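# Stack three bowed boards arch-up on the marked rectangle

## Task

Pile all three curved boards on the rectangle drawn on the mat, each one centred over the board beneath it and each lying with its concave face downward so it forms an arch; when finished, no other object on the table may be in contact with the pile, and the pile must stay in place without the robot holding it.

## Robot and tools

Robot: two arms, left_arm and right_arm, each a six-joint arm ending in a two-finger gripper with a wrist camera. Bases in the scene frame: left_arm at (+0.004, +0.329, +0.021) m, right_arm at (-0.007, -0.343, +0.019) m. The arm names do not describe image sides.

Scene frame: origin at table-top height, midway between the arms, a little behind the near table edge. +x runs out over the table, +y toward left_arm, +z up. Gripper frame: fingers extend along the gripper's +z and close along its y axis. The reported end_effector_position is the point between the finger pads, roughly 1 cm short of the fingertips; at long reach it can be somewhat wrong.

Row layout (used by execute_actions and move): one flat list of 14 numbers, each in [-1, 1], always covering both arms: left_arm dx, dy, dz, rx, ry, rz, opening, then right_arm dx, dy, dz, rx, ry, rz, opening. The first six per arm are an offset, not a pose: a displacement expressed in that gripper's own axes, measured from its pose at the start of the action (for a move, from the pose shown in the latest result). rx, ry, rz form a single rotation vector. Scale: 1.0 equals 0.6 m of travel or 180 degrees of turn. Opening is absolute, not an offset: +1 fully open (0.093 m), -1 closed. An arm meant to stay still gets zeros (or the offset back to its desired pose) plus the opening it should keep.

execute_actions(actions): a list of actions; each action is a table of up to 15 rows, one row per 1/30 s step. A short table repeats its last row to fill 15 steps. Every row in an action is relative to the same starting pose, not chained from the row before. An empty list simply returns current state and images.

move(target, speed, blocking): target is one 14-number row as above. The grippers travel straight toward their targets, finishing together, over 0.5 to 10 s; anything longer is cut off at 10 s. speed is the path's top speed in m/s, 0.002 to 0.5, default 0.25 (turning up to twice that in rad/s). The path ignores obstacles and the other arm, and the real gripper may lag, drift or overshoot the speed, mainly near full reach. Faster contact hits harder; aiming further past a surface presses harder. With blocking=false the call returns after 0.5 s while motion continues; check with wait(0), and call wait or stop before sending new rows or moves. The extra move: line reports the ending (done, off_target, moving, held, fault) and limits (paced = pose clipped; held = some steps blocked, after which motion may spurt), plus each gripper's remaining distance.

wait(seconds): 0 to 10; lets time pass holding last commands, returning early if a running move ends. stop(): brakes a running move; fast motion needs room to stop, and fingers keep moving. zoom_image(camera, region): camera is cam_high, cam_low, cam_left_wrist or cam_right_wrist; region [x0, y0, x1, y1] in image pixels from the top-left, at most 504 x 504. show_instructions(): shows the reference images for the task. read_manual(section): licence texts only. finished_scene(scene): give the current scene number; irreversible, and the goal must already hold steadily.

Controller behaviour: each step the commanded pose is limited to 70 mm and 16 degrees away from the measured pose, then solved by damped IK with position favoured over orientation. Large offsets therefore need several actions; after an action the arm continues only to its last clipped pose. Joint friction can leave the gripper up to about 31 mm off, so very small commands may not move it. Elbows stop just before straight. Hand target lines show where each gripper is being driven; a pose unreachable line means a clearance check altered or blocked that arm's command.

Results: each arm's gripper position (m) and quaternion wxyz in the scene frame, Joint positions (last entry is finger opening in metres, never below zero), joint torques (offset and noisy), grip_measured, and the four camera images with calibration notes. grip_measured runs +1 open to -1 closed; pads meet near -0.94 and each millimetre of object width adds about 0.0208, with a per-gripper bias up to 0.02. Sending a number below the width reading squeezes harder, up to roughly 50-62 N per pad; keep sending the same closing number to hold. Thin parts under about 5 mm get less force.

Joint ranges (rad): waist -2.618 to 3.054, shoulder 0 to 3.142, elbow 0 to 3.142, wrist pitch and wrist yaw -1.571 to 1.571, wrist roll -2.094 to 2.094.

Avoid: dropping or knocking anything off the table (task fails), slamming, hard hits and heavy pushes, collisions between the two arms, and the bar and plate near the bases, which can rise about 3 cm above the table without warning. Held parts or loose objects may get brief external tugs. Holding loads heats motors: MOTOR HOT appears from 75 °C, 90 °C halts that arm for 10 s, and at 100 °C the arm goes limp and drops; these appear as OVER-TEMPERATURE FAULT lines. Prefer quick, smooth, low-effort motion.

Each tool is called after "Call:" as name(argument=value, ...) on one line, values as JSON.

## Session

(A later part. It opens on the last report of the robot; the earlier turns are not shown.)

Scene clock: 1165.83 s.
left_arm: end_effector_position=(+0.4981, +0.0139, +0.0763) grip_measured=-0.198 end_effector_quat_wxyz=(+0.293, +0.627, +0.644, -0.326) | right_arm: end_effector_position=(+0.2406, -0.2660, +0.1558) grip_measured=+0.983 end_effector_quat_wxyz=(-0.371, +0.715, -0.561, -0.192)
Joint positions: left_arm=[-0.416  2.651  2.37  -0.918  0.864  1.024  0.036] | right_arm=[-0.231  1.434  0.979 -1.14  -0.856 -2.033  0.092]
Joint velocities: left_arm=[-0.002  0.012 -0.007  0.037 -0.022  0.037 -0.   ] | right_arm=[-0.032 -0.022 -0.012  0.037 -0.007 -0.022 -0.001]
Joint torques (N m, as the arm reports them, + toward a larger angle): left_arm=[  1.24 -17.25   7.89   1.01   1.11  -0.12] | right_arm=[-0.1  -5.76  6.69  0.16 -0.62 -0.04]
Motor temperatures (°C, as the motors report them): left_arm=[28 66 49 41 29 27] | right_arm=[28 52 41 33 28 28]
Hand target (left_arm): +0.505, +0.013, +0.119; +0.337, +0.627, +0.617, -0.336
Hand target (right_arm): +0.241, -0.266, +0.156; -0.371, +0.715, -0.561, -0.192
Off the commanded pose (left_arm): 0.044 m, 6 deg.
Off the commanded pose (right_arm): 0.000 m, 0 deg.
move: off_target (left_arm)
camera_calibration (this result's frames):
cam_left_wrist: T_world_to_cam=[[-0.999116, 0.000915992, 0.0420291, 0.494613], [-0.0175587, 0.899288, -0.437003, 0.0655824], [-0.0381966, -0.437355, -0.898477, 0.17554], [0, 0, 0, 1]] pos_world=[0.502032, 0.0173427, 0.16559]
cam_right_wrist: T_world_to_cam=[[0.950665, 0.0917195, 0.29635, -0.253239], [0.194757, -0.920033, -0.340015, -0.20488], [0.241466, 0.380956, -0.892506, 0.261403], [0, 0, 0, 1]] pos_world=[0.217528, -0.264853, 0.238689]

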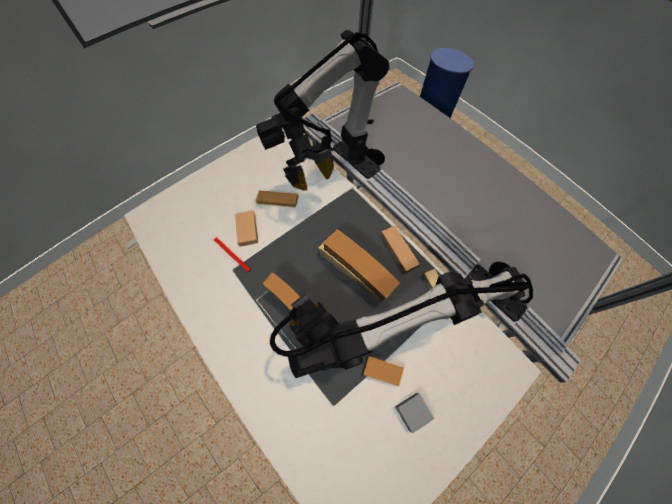

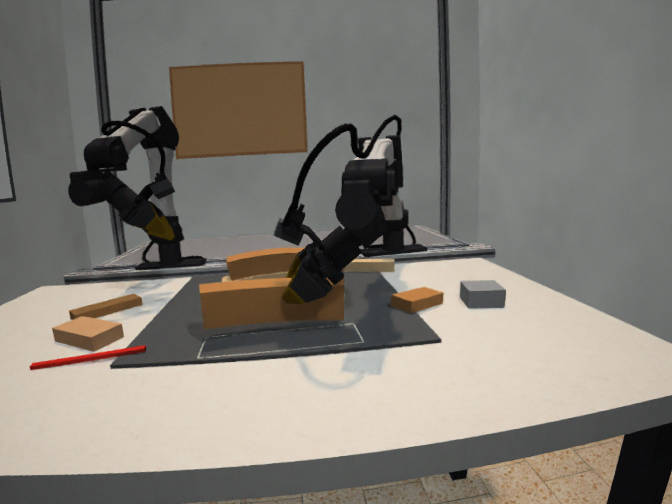

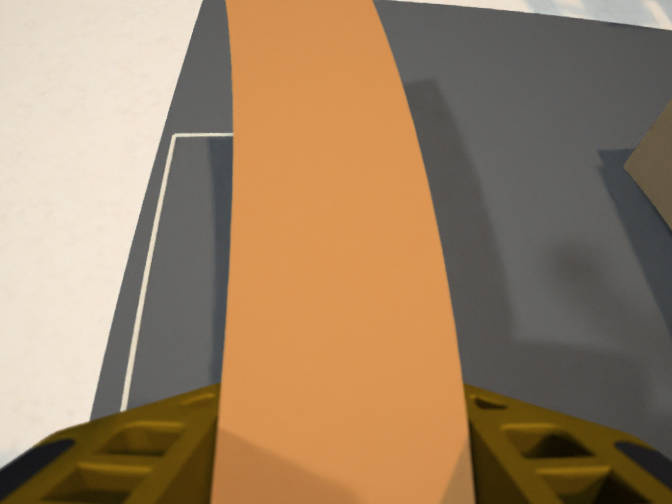

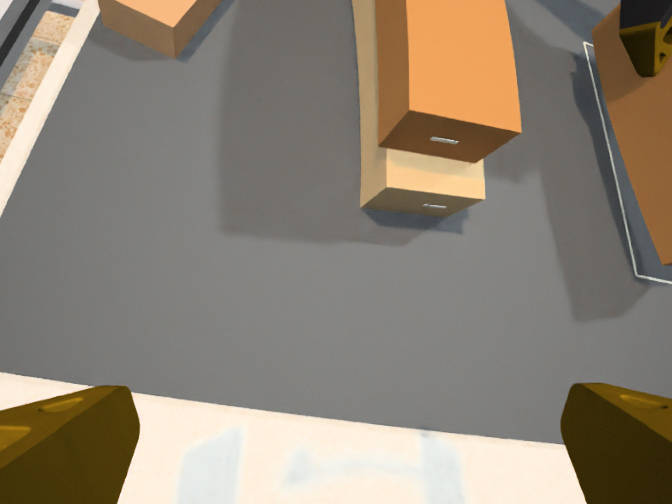

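Call:
move(target=[-0.04,-0.13,-0.035,-0.02,-0.03,0.02,-0.5,0,0,0,0,0,0,1], speed=0.06)

Scene clock: 1169.20 s.
left_arm: end_effector_position=(+0.4152, +0.0302, +0.0787) grip_measured=-0.198 end_effector_quat_wxyz=(+0.301, +0.615, +0.657, -0.317) | right_arm: end_effector_position=(+0.2406, -0.2660, +0.1558) grip_measured=+0.983 end_effector_quat_wxyz=(-0.371, +0.715, -0.561, -0.192)
Joint positions: left_arm=[-0.45   2.21   1.573 -0.479  0.831  0.92   0.036] | right_arm=[-0.231  1.434  0.979 -1.14  -0.856 -2.033  0.092]
Joint velocities: left_arm=[-0.022 -0.012 -0.032 -0.037  0.022 -0.037 -0.001] | right_arm=[-0.007 -0.002 -0.012  0.007 -0.051 -0.022  0.001]
Joint torques (N m, as the arm reports them, + toward a larger angle): left_arm=[ -0.65 -14.39   6.16   1.52   0.93  -0.06] | right_arm=[-0.21 -5.47  6.45  0.24 -0.62  0.08]
Motor temperatures (°C, as the motors report them): left_arm=[28 69 49 41 29 27] | right_arm=[28 52 41 33 28 28]
Hand target (left_arm): +0.419, +0.017, +0.112; +0.350, +0.624, +0.619, -0.325
Hand target (right_arm): +0.241, -0.266, +0.156; -0.371, +0.715, -0.561, -0.192
Off the commanded pose (left_arm): 0.037 m, 7 deg.
Off the commanded pose (right_arm): 0.000 m, 0 deg.
move: off_target (left_arm)
camera_calibration (this result's frames):
cam_left_wrist: T_world_to_cam=[[-0.99847, -0.0420175, 0.0359384, 0.413168], [-0.0535038, 0.89816, -0.436402, 0.0655028], [-0.013942, -0.437657, -0.899034, 0.171692], [0, 0, 0, 1]] pos_world=[0.418435, 0.0336703, 0.168094]
cam_right_wrist: T_world_to_cam=[[0.950665, 0.0917195, 0.29635, -0.253239], [0.194757, -0.920033, -0.340015, -0.20488], [0.241466, 0.380956, -0.892506, 0.261403], [0, 0, 0, 1]] pos_world=[0.217528, -0.264853, 0.238689]

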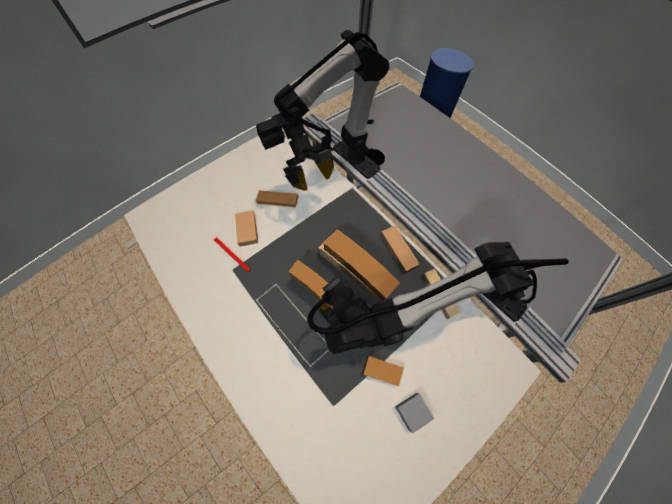

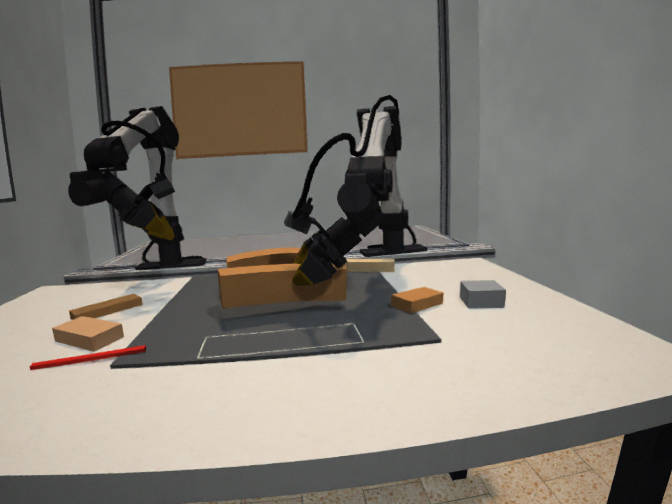

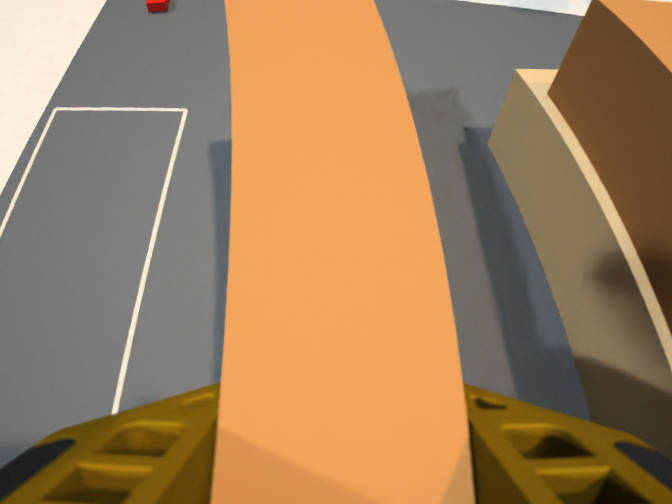

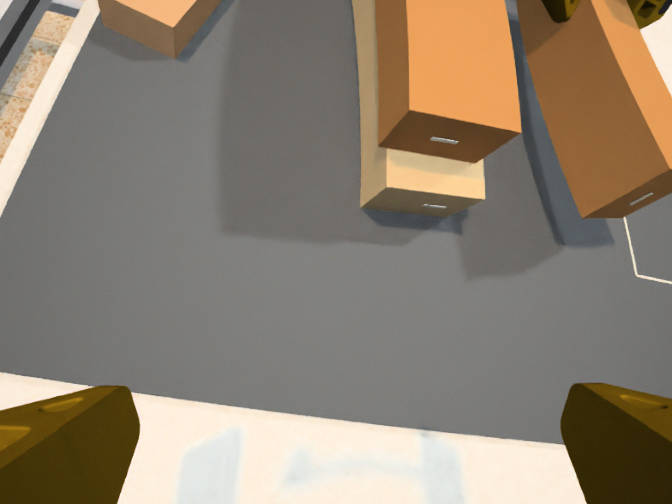

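Call:
move(target=[0.03,0.015,0.028,-0.01,0,0.01,-0.5,0,0,0,0,0,0,1], speed=0.03)

Scene clock: 1171.70 s.
left_arm: end_effector_position=(+0.4145, +0.0371, +0.0510) grip_measured=-0.198 end_effector_quat_wxyz=(+0.284, +0.614, +0.670, -0.305) | right_arm: end_effector_position=(+0.2406, -0.2660, +0.1558) grip_measured=+0.983 end_effector_quat_wxyz=(-0.371, +0.715, -0.561, -0.192)
Joint positions: left_arm=[-0.447  2.247  1.547 -0.455  0.792  0.928  0.036] | right_arm=[-0.231  1.434  0.979 -1.14  -0.856 -2.033  0.092]
Joint velocities: left_arm=[ 0.002 -0.007 -0.007 -0.066 -0.007 -0.066 -0.   ] | right_arm=[-0.002  0.002 -0.012  0.081  0.037  0.022 -0.   ]
Joint torques (N m, as the arm reports them, + toward a larger angle): left_arm=[ -0.36 -10.74   5.6    1.54   0.5   -0.13] | right_arm=[-0.18 -5.51  6.56  0.26 -0.64  0.06]
Motor temperatures (°C, as the motors report them): left_arm=[28 70 49 41 29 27] | right_arm=[28 52 41 33 28 28]
Hand target (left_arm): +0.422, +0.029, +0.054; +0.314, +0.621, +0.652, -0.302
Hand target (right_arm): +0.241, -0.266, +0.156; -0.371, +0.715, -0.561, -0.192
Off the commanded pose (left_arm): 0.013 m, 4 deg.
Off the commanded pose (right_arm): 0.000 m, 0 deg.
move: off_target (left_arm)
camera_calibration (this result's frames):
cam_left_wrist: T_world_to_cam=[[-0.997067, -0.058025, 0.0498972, 0.413103], [-0.0730205, 0.916479, -0.393362, 0.0523629], [-0.0229049, -0.395852, -0.918029, 0.152865], [0, 0, 0, 1]] pos_world=[0.419216, 0.0364929, 0.14032]
cam_right_wrist: T_world_to_cam=[[0.950665, 0.0917195, 0.29635, -0.253239], [0.194757, -0.920033, -0.340015, -0.20488], [0.241466, 0.380956, -0.892506, 0.261403], [0, 0, 0, 1]] pos_world=[0.217528, -0.264853, 0.238689]

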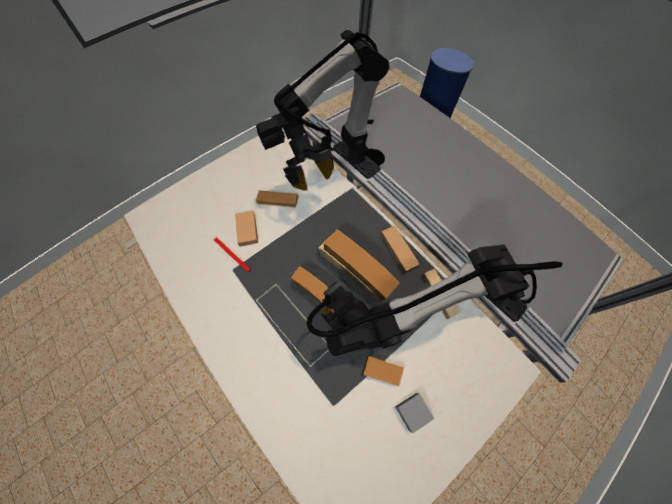

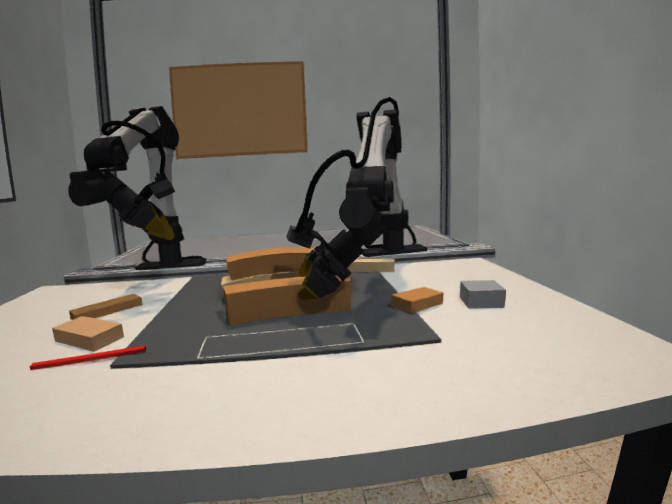

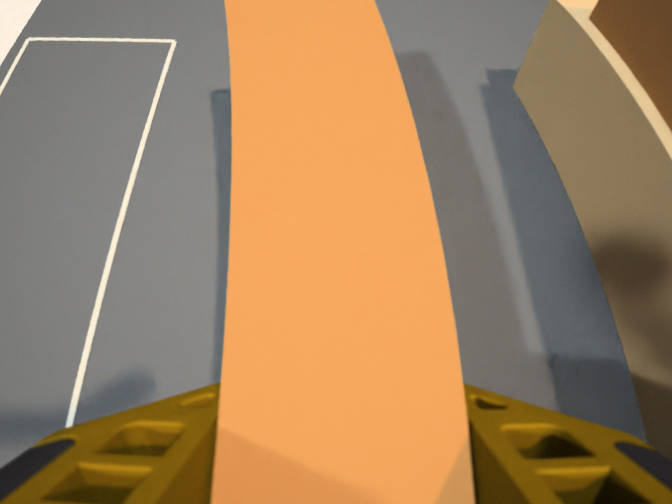

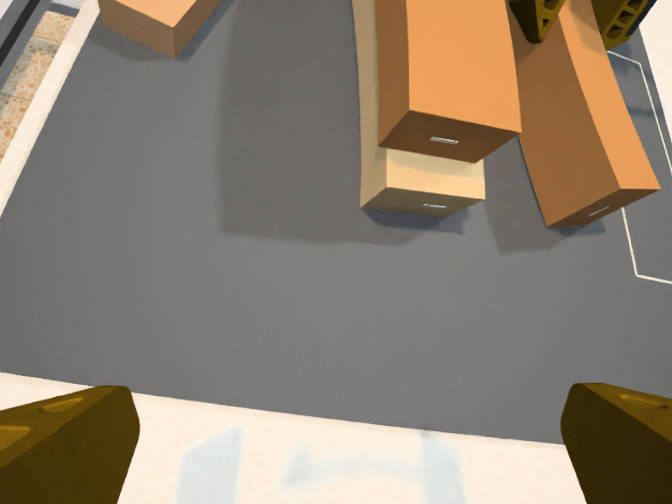

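Call:
move(target=[0,0,0,0,0,0,1,0,0,0,0,0,0,-1])

Call:
move(target=[-0.08,0,-0.1,0,0,0,1,0,0,0,0,0,0,-1], speed=0.08)

Call:
move(target=[0.1,-0.3,-0.3,0,0,0,1,0,0,0,0,0,0,-1], speed=0.15)

Scene clock: 1176.03 s.
left_arm: end_effector_position=(+0.4146, +0.0371, +0.0510) grip_measured=+1.000 end_effector_quat_wxyz=(+0.284, +0.614, +0.670, -0.304) | right_arm: end_effector_position=(+0.2406, -0.2660, +0.1558) grip_measured=-1.000 end_effector_quat_wxyz=(-0.371, +0.715, -0.561, -0.192)
Joint positions: left_arm=[-0.447  2.247  1.547 -0.454  0.792  0.928  0.093] | right_arm=[-0.231  1.434  0.979 -1.14  -0.856 -2.033  0.   ]
Joint velocities: left_arm=[ 0.012 -0.007 -0.002  0.037  0.007  0.037  0.   ] | right_arm=[ 0.007 -0.017  0.002  0.081 -0.007  0.037  0.   ]
Joint torques (N m, as the arm reports them, + toward a larger angle): left_arm=[  0.   -11.     6.21   0.92   0.42  -0.08] | right_arm=[-0.18 -5.53  6.59  0.23 -0.69  0.02]
Motor temperatures (°C, as the motors report them): left_arm=[28 70 48 42 29 27] | right_arm=[28 51 41 33 28 28]
Hand target (left_arm): +0.415, +0.037, +0.051; +0.284, +0.614, +0.670, -0.304
Hand target (right_arm): +0.241, -0.266, +0.156; -0.371, +0.715, -0.561, -0.192
Off the commanded pose (left_arm): 0.000 m, 0 deg.
Off the commanded pose (right_arm): 0.000 m, 0 deg.
move: done
camera_calibration (this result's frames):
cam_left_wrist: T_world_to_cam=[[-0.997083, -0.058182, 0.0494028, 0.413237], [-0.0729657, 0.916541, -0.393229, 0.0523238], [-0.0224008, -0.395687, -0.918112, 0.15265], [0, 0, 0, 1]] pos_world=[0.419269, 0.0364879, 0.14031]
cam_right_wrist: T_world_to_cam=[[0.950665, 0.0917195, 0.29635, -0.253239], [0.194757, -0.920033, -0.340015, -0.20488], [0.241466, 0.380956, -0.892506, 0.261403], [0, 0, 0, 1]] pos_world=[0.217528, -0.264853, 0.238689]

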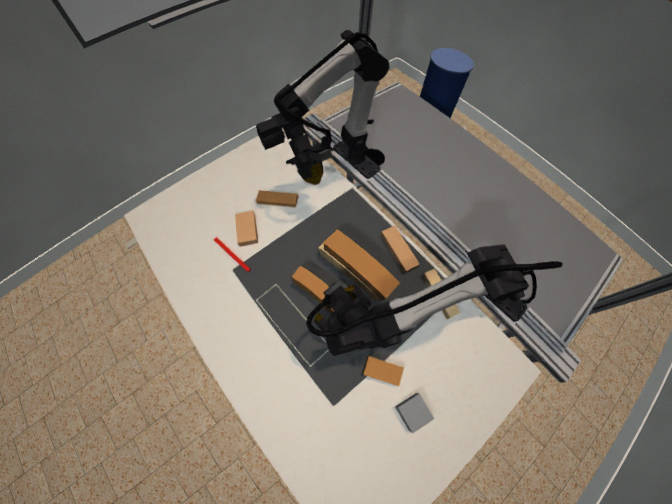

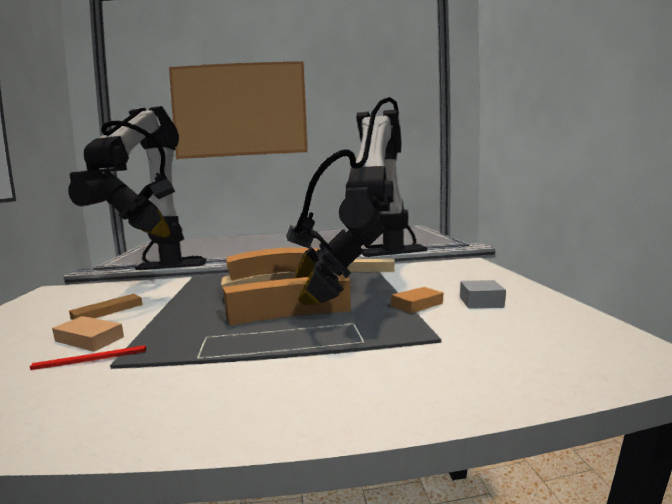

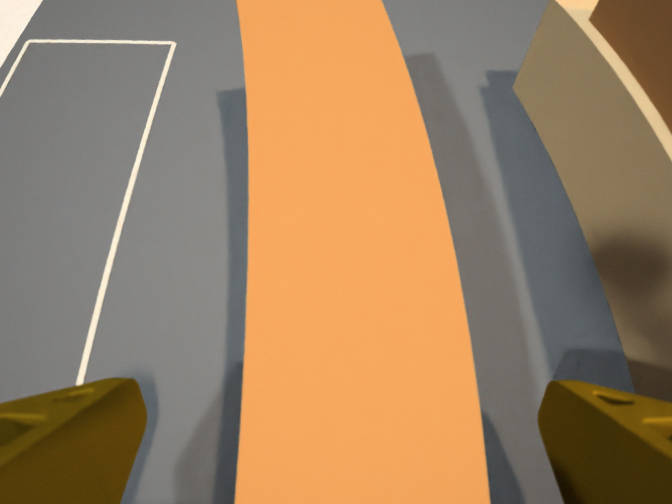

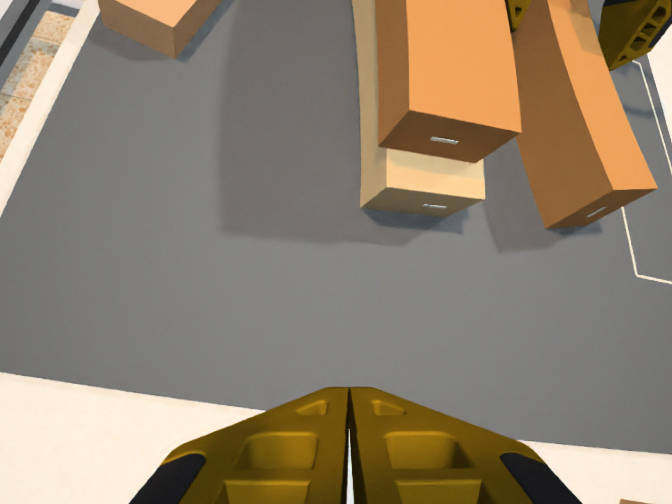

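Scene clock: 1177.53 s.
left_arm: end_effector_position=(+0.4123, +0.0477, +0.1107) grip_measured=+1.000 end_effector_quat_wxyz=(+0.270, +0.615, +0.674, -0.307) | right_arm: end_effector_position=(+0.2406, -0.2660, +0.1558) grip_measured=-1.000 end_effector_quat_wxyz=(-0.371, +0.715, -0.561, -0.192)
Joint positions: left_arm=[-0.426  2.168  1.683 -0.727  0.797  0.969  0.093] | right_arm=[-0.231  1.434  0.979 -1.14  -0.856 -2.033  0.   ]
Joint velocities: left_arm=[-0.007 -0.002 -0.012 -0.037 -0.007 -0.007  0.   ] | right_arm=[-0.012 -0.012  0.012 -0.081  0.007 -0.007  0.   ]
Joint torques (N m, as the arm reports them, + toward a larger angle): left_arm=[  1.2  -12.14   8.18   0.73   0.45  -0.06] | right_arm=[-0.21 -5.64  6.63  0.2  -0.68  0.  ]
Motor temperatures (°C, as the motors report them): left_arm=[28 71 49 41 29 27] | right_arm=[28 51 41 33 28 28]
Hand target (left_arm): +0.418, +0.051, +0.126; +0.284, +0.614, +0.671, -0.304
Hand target (right_arm): +0.241, -0.266, +0.156; -0.371, +0.715, -0.561, -0.192
Off the commanded pose (left_arm): 0.017 m, 2 deg.
Off the commanded pose (right_arm): 0.000 m, 0 deg.
move: off_target (left_arm)
camera_calibration (this result's frames):
cam_left_wrist: T_world_to_cam=[[-0.995931, -0.0531895, 0.0727538, 0.405303], [-0.0768034, 0.923283, -0.376364, 0.0653356], [-0.0471538, -0.38042, -0.923611, 0.221685], [0, 0, 0, 1]] pos_world=[0.419125, 0.0455679, 0.199853]
cam_right_wrist: T_world_to_cam=[[0.950665, 0.0917195, 0.29635, -0.253239], [0.194757, -0.920033, -0.340015, -0.20488], [0.241466, 0.380956, -0.892506, 0.261403], [0, 0, 0, 1]] pos_world=[0.217528, -0.264853, 0.238689]

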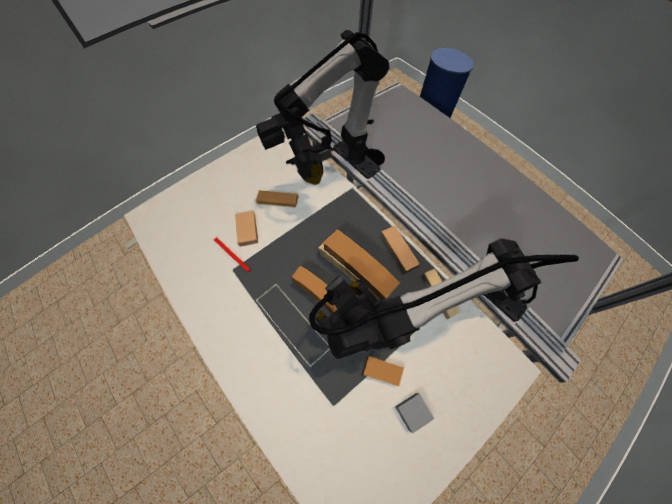

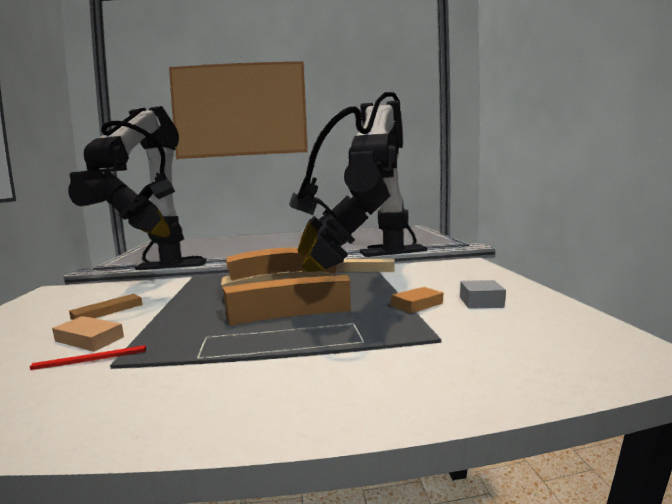

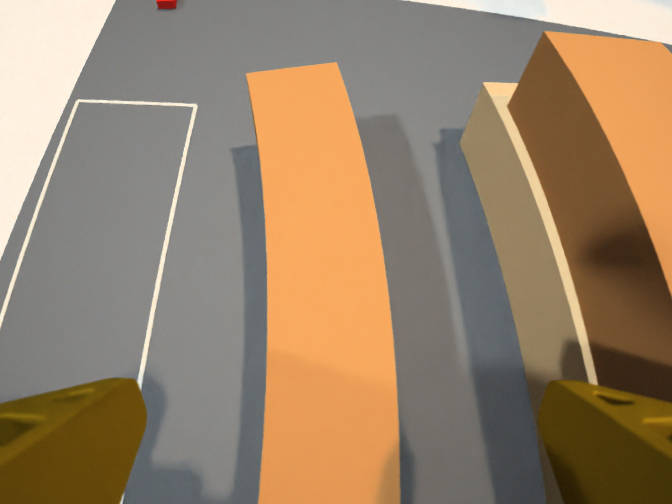

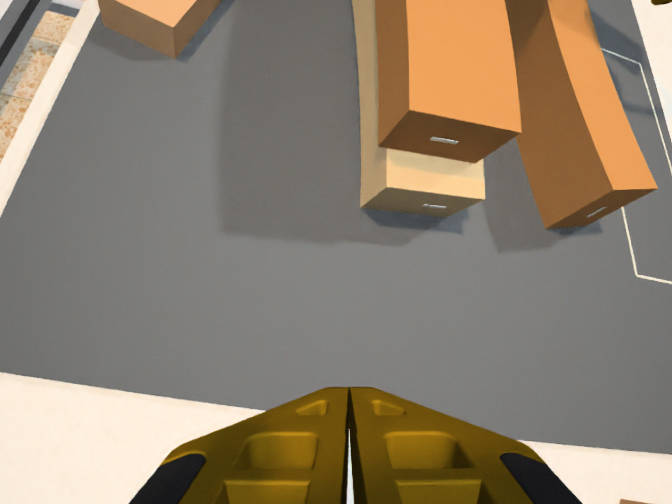

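Scene clock: 1179.93 s.
left_arm: end_effector_position=(+0.2349, +0.2088, +0.2000) grip_measured=+1.000 end_effector_quat_wxyz=(+0.273, +0.621, +0.670, -0.302) | right_arm: end_effector_position=(+0.2406, -0.2660, +0.1558) grip_measured=-1.000 end_effector_quat_wxyz=(-0.371, +0.715, -0.561, -0.192)
Joint positions: left_arm=[-0.03   1.449  1.161 -1.352  0.852  1.565  0.093] | right_arm=[-0.231  1.434  0.979 -1.14  -0.856 -2.033  0.   ]
Joint velocities: left_arm=[-0.007 -0.002 -0.022  0.037  0.022  0.081  0.   ] | right_arm=[-0.012 -0.007  0.002  0.022  0.007  0.007  0.   ]
Joint torques (N m, as the arm reports them, + toward a larger angle): left_arm=[ 1.11 -5.2   4.84  0.05  0.51 -0.06] | right_arm=[-0.27 -5.67  6.61  0.17 -0.65  0.03]
Motor temperatures (°C, as the motors report them): left_arm=[28 70 48 41 29 27] | right_arm=[28 51 41 33 28 28]
Hand target (left_arm): +0.229, +0.211, +0.199; +0.271, +0.614, +0.674, -0.310
Hand target (right_arm): +0.241, -0.266, +0.156; -0.371, +0.715, -0.561, -0.192
Off the commanded pose (left_arm): 0.006 m, 1 deg.
Off the commanded pose (right_arm): 0.000 m, 0 deg.
move: done
camera_calibration (this result's frames):
cam_left_wrist: T_world_to_cam=[[-0.997489, -0.0433399, 0.0560087, 0.232405], [-0.0612422, 0.925044, -0.37489, -0.0677369], [-0.0355628, -0.377379, -0.925376, 0.354067], [0, 0, 0, 1]] pos_world=[0.240264, 0.20635, 0.289234]
cam_right_wrist: T_world_to_cam=[[0.950665, 0.0917195, 0.29635, -0.253239], [0.194757, -0.920033, -0.340015, -0.20488], [0.241466, 0.380956, -0.892506, 0.261403], [0, 0, 0, 1]] pos_world=[0.217528, -0.264853, 0.238689]

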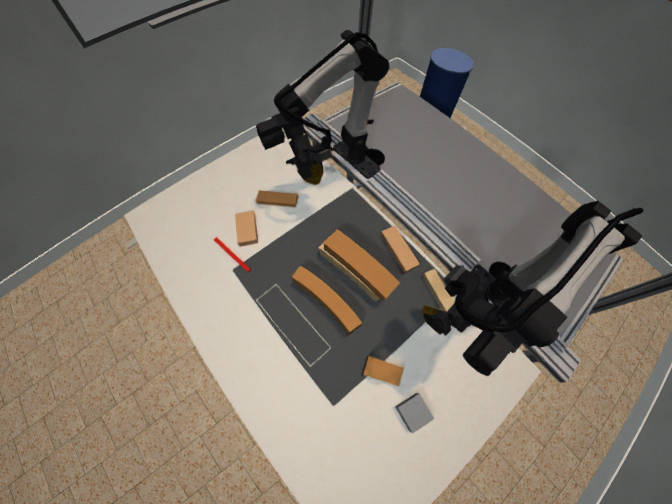

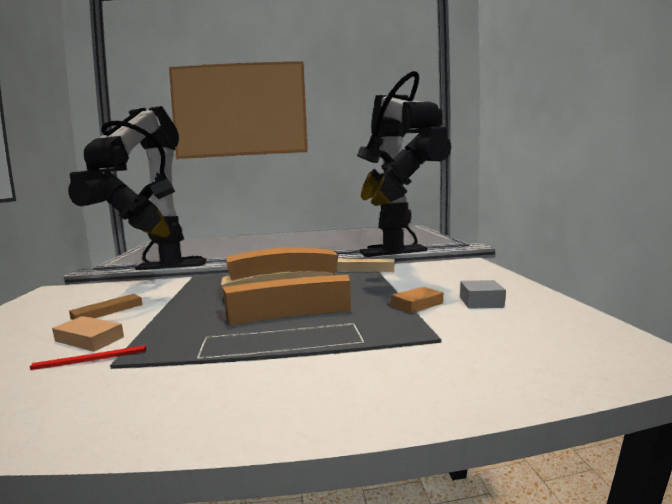

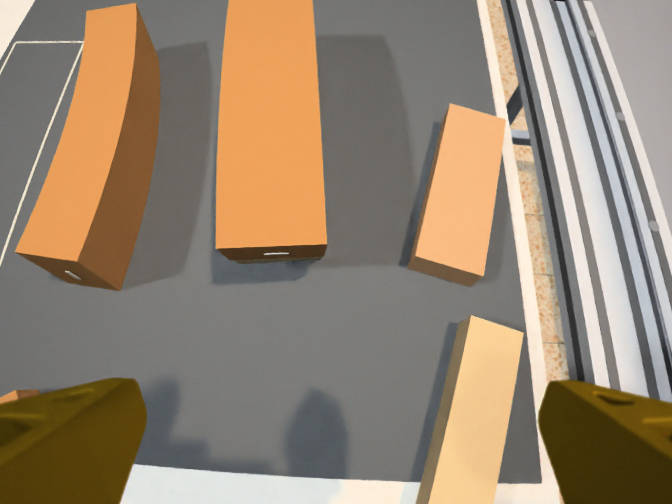

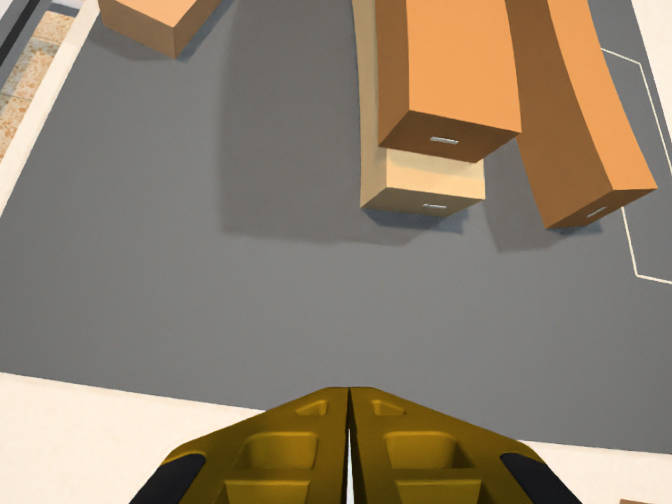

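Call:
move(target=[0,0,0,0,0,0,1,-0.17,-0.21,0.373,-0.066,-0.01,0.075,-1], speed=0.12)

Scene clock: 1189.37 s.
left_arm: end_effector_position=(+0.2346, +0.2088, +0.2000) grip_measured=+1.000 end_effector_quat_wxyz=(+0.273, +0.622, +0.669, -0.303) | right_arm: end_effector_position=(+0.3587, -0.0183, +0.1326) grip_measured=-1.000 end_effector_quat_wxyz=(-0.299, +0.676, -0.600, -0.306)
Joint positions: left_arm=[-0.03   1.449  1.161 -1.354  0.852  1.568  0.093] | right_arm=[ 0.46   2.065  1.589 -0.645 -0.783 -1.02   0.   ]
Joint velocities: left_arm=[ 0.002 -0.002 -0.002 -0.037 -0.037  0.022  0.   ] | right_arm=[-0.012  0.002  0.007  0.007 -0.007  0.037  0.   ]
Joint torques (N m, as the arm reports them, + toward a larger angle): left_arm=[ 0.03 -4.52  5.83  0.13  0.42 -0.11] | right_arm=[  0.34 -10.61   8.2    0.88  -0.43   0.11]
Motor temperatures (°C, as the motors report them): left_arm=[28 66 48 40 29 27] | right_arm=[28 51 41 33 28 28]
Hand target (left_arm): +0.235, +0.209, +0.200; +0.273, +0.621, +0.670, -0.302
Hand target (right_arm): +0.357, -0.017, +0.121; -0.281, +0.674, -0.610, -0.308
Off the commanded pose (left_arm): 0.000 m, 0 deg.
Off the commanded pose (right_arm): 0.013 m, 3 deg.
move: off_target (right_arm)
camera_calibration (this result's frames):
cam_left_wrist: T_world_to_cam=[[-0.997595, -0.0413275, 0.055649, 0.231729], [-0.0592448, 0.925124, -0.375015, -0.0681966], [-0.0359838, -0.37741, -0.925347, 0.354169], [0, 0, 0, 1]] pos_world=[0.239875, 0.206334, 0.289259]
cam_right_wrist: T_world_to_cam=[[0.995143, 0.096833, 0.0177286, -0.360253], [0.0953581, -0.903474, -0.417902, 0.038416], [-0.0244493, 0.417562, -0.908319, 0.21594], [0, 0, 0, 1]] pos_world=[0.360119, -0.0205764, 0.218584]

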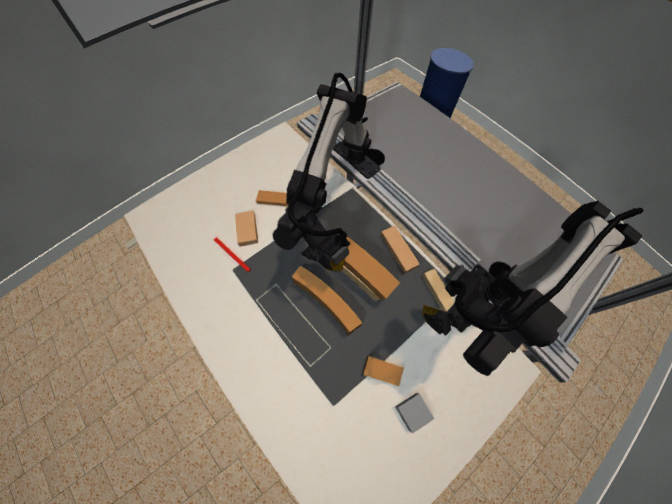

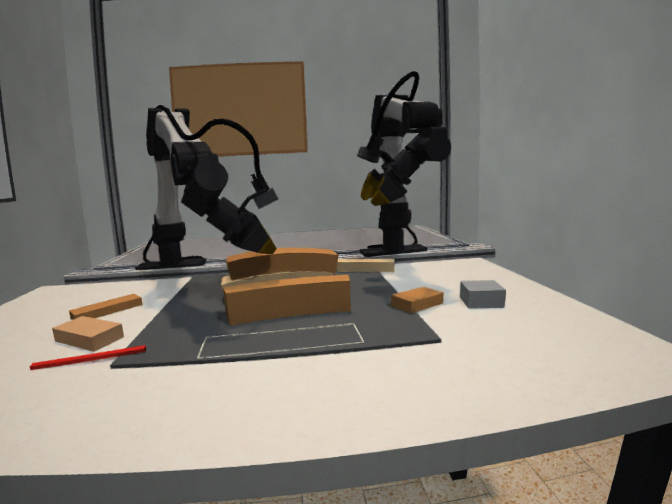

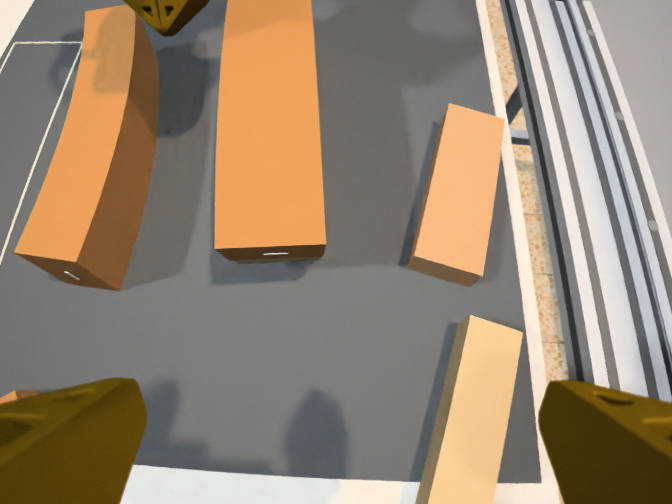

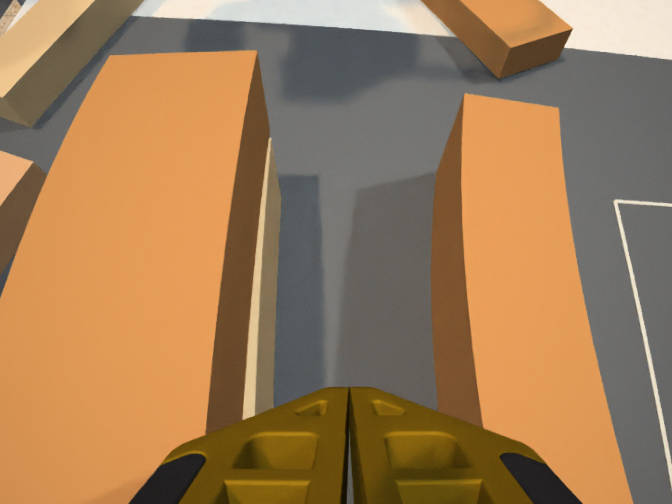

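Call:
move(target=[0,0,0,0,0,0,1,0.063,-0.012,0.112,0,0,0,-1], speed=0.05)

Call:
move(target=[0,0,0,0,0,0,1,0,-0.12,0,0,0,0,-1], speed=0.03)

Scene clock: 1193.97 s.
left_arm: end_effector_position=(+0.2346, +0.2088, +0.2000) grip_measured=+1.000 end_effector_quat_wxyz=(+0.273, +0.622, +0.669, -0.303) | right_arm: end_effector_position=(+0.3732, +0.0102, +0.0825) grip_measured=-1.000 end_effector_quat_wxyz=(-0.320, +0.676, -0.590, -0.303)
Joint positions: left_arm=[-0.03   1.449  1.161 -1.354  0.852  1.568  0.093] | right_arm=[ 0.499  2.194  1.556 -0.399 -0.774 -0.966  0.   ]
Joint velocities: left_arm=[ 0.002 -0.002 -0.022 -0.051  0.037 -0.037  0.   ] | right_arm=[-0.002 -0.017  0.007 -0.051 -0.022 -0.007  0.   ]
Joint torques (N m, as the arm reports them, + toward a larger angle): left_arm=[ 0.02 -4.67  5.76  0.16  0.42 -0.11] | right_arm=[  0.77 -11.85   5.39   1.25  -0.42   0.02]
Motor temperatures (°C, as the motors report them): left_arm=[28 64 47 39 29 27] | right_arm=[28 51 41 33 28 28]
Hand target (left_arm): +0.235, +0.209, +0.200; +0.273, +0.622, +0.669, -0.303
Hand target (right_arm): +0.365, +0.010, +0.061; -0.299, +0.676, -0.600, -0.306
Off the commanded pose (left_arm): 0.000 m, 0 deg.
Off the commanded pose (right_arm): 0.023 m, 3 deg.
move: off_target (right_arm)
camera_calibration (this result's frames):
cam_left_wrist: T_world_to_cam=[[-0.997595, -0.0413275, 0.055649, 0.231729], [-0.0592448, 0.925124, -0.375015, -0.0681966], [-0.0359838, -0.37741, -0.925347, 0.354169], [0, 0, 0, 1]] pos_world=[0.239875, 0.206334, 0.289259]
cam_right_wrist: T_world_to_cam=[[0.993793, 0.0963082, 0.0556786, -0.379139], [0.111024, -0.890139, -0.441957, 0.0378911], [0.00699762, 0.445396, -0.895307, 0.145794], [0, 0, 0, 1]] pos_world=[0.371559, 0.00530656, 0.168387]

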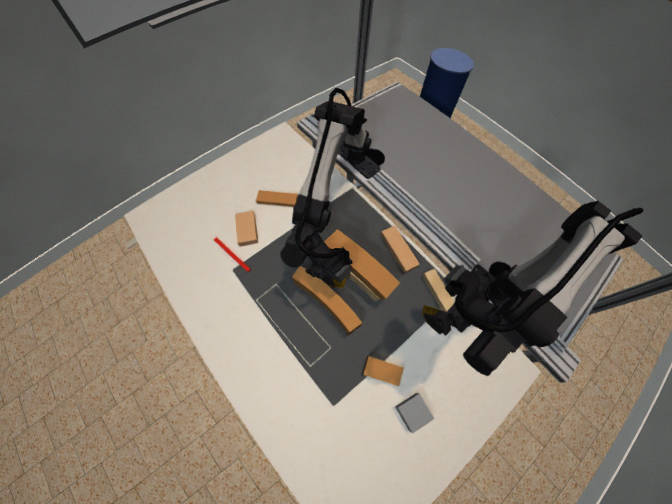

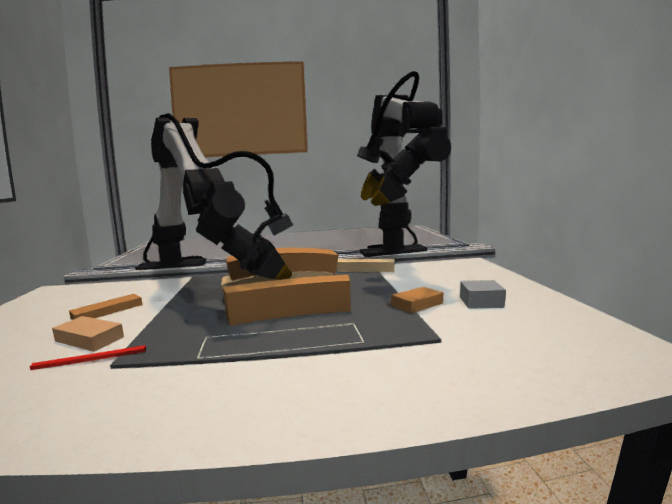

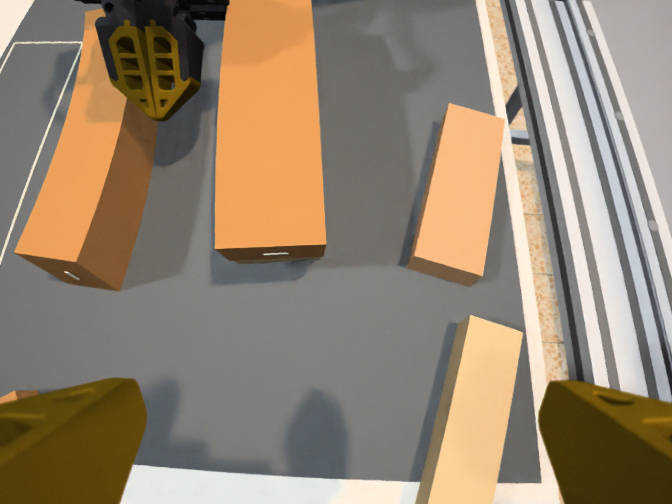

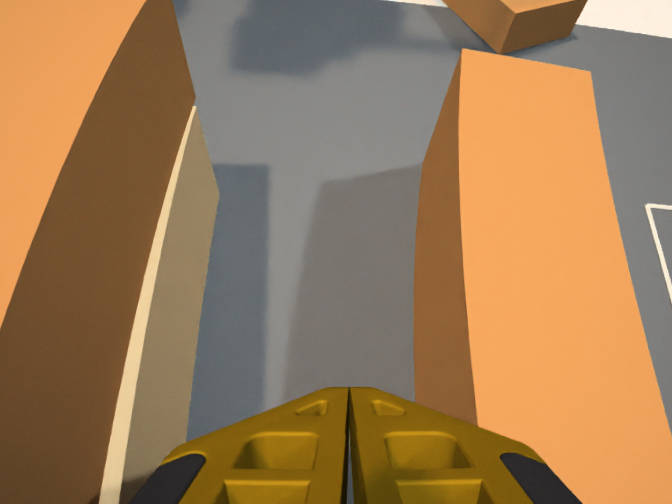

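Scene clock: 1196.60 s.
left_arm: end_effector_position=(+0.2346, +0.2088, +0.2000) grip_measured=+1.000 end_effector_quat_wxyz=(+0.273, +0.622, +0.669, -0.303) | right_arm: end_effector_position=(+0.4446, +0.0218, +0.1027) grip_measured=-1.000 end_effector_quat_wxyz=(-0.337, +0.679, -0.582, -0.293)
Joint positions: left_arm=[-0.03   1.449  1.161 -1.354  0.852  1.568  0.093] | right_arm=[ 0.451  2.435  2.051 -0.654 -0.792 -1.027  0.   ]
Joint velocities: left_arm=[-0.032 -0.002  0.012 -0.022 -0.037 -0.037  0.   ] | right_arm=[-0.007  0.002  0.022 -0.066  0.007 -0.007  0.   ]
Joint torques (N m, as the arm reports them, + toward a larger angle): left_arm=[ 0.09 -4.49  5.74  0.14  0.42 -0.11] | right_arm=[ -0.86 -13.76   8.71   1.    -0.68  -0.07]
Motor temperatures (°C, as the motors report them): left_arm=[28 63 47 39 29 27] | right_arm=[28 52 41 33 28 28]
Hand target (left_arm): +0.235, +0.209, +0.200; +0.273, +0.622, +0.669, -0.303
Hand target (right_arm): +0.444, +0.018, +0.088; -0.320, +0.676, -0.590, -0.303
Off the commanded pose (left_arm): 0.000 m, 0 deg.
Off the commanded pose (right_arm): 0.015 m, 2 deg.
move: off_target (right_arm)
camera_calibration (this result's frames):
cam_left_wrist: T_world_to_cam=[[-0.997595, -0.0413275, 0.055649, 0.231729], [-0.0592448, 0.925124, -0.375015, -0.0681966], [-0.0359838, -0.37741, -0.925347, 0.354169], [0, 0, 0, 1]] pos_world=[0.239875, 0.206334, 0.289259]
cam_right_wrist: T_world_to_cam=[[0.990952, 0.0929089, 0.096857, -0.455255], [0.126845, -0.884155, -0.449644, 0.0427905], [0.0438606, 0.457862, -0.887941, 0.140847], [0, 0, 0, 1]] pos_world=[0.439531, 0.0156424, 0.188399]

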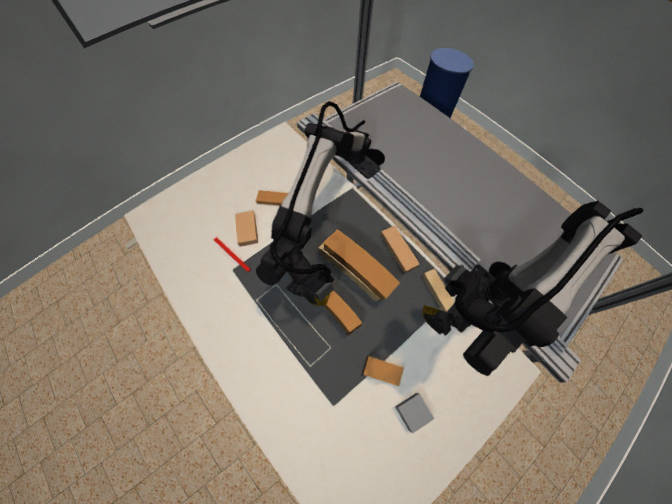

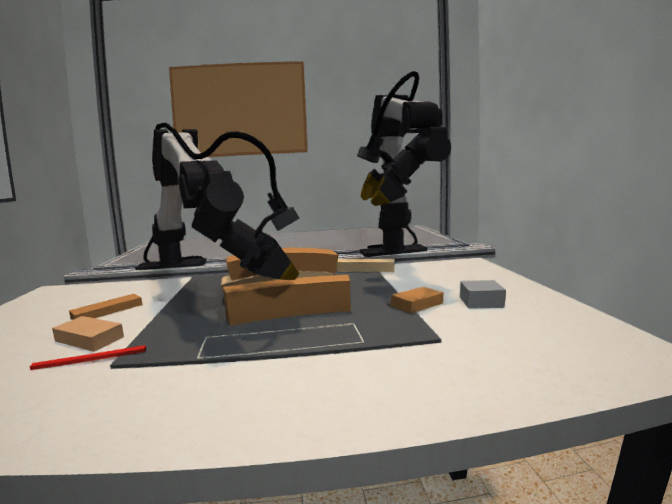

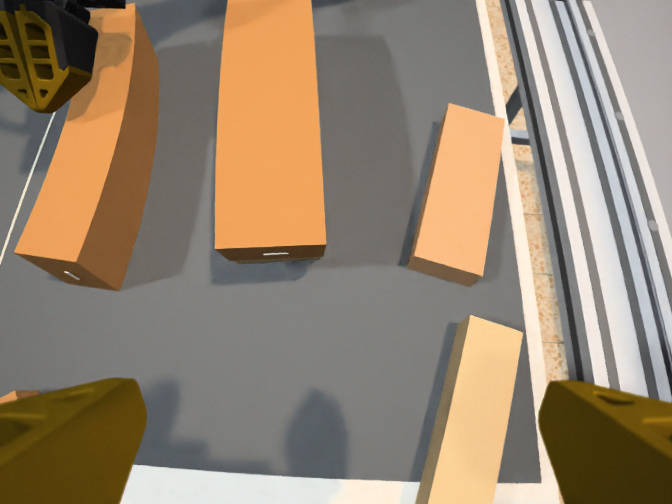

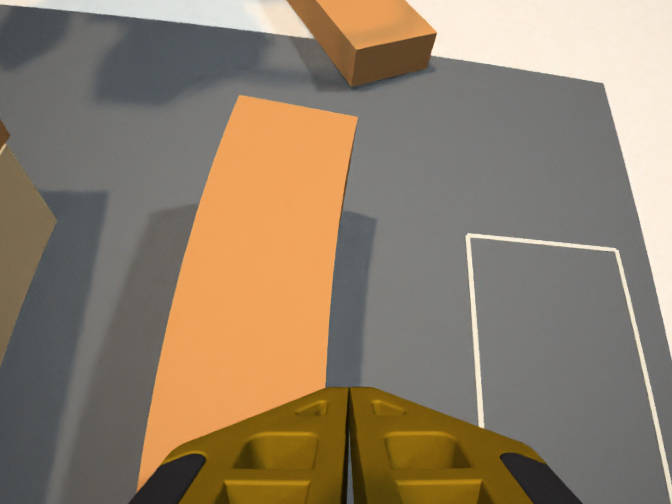

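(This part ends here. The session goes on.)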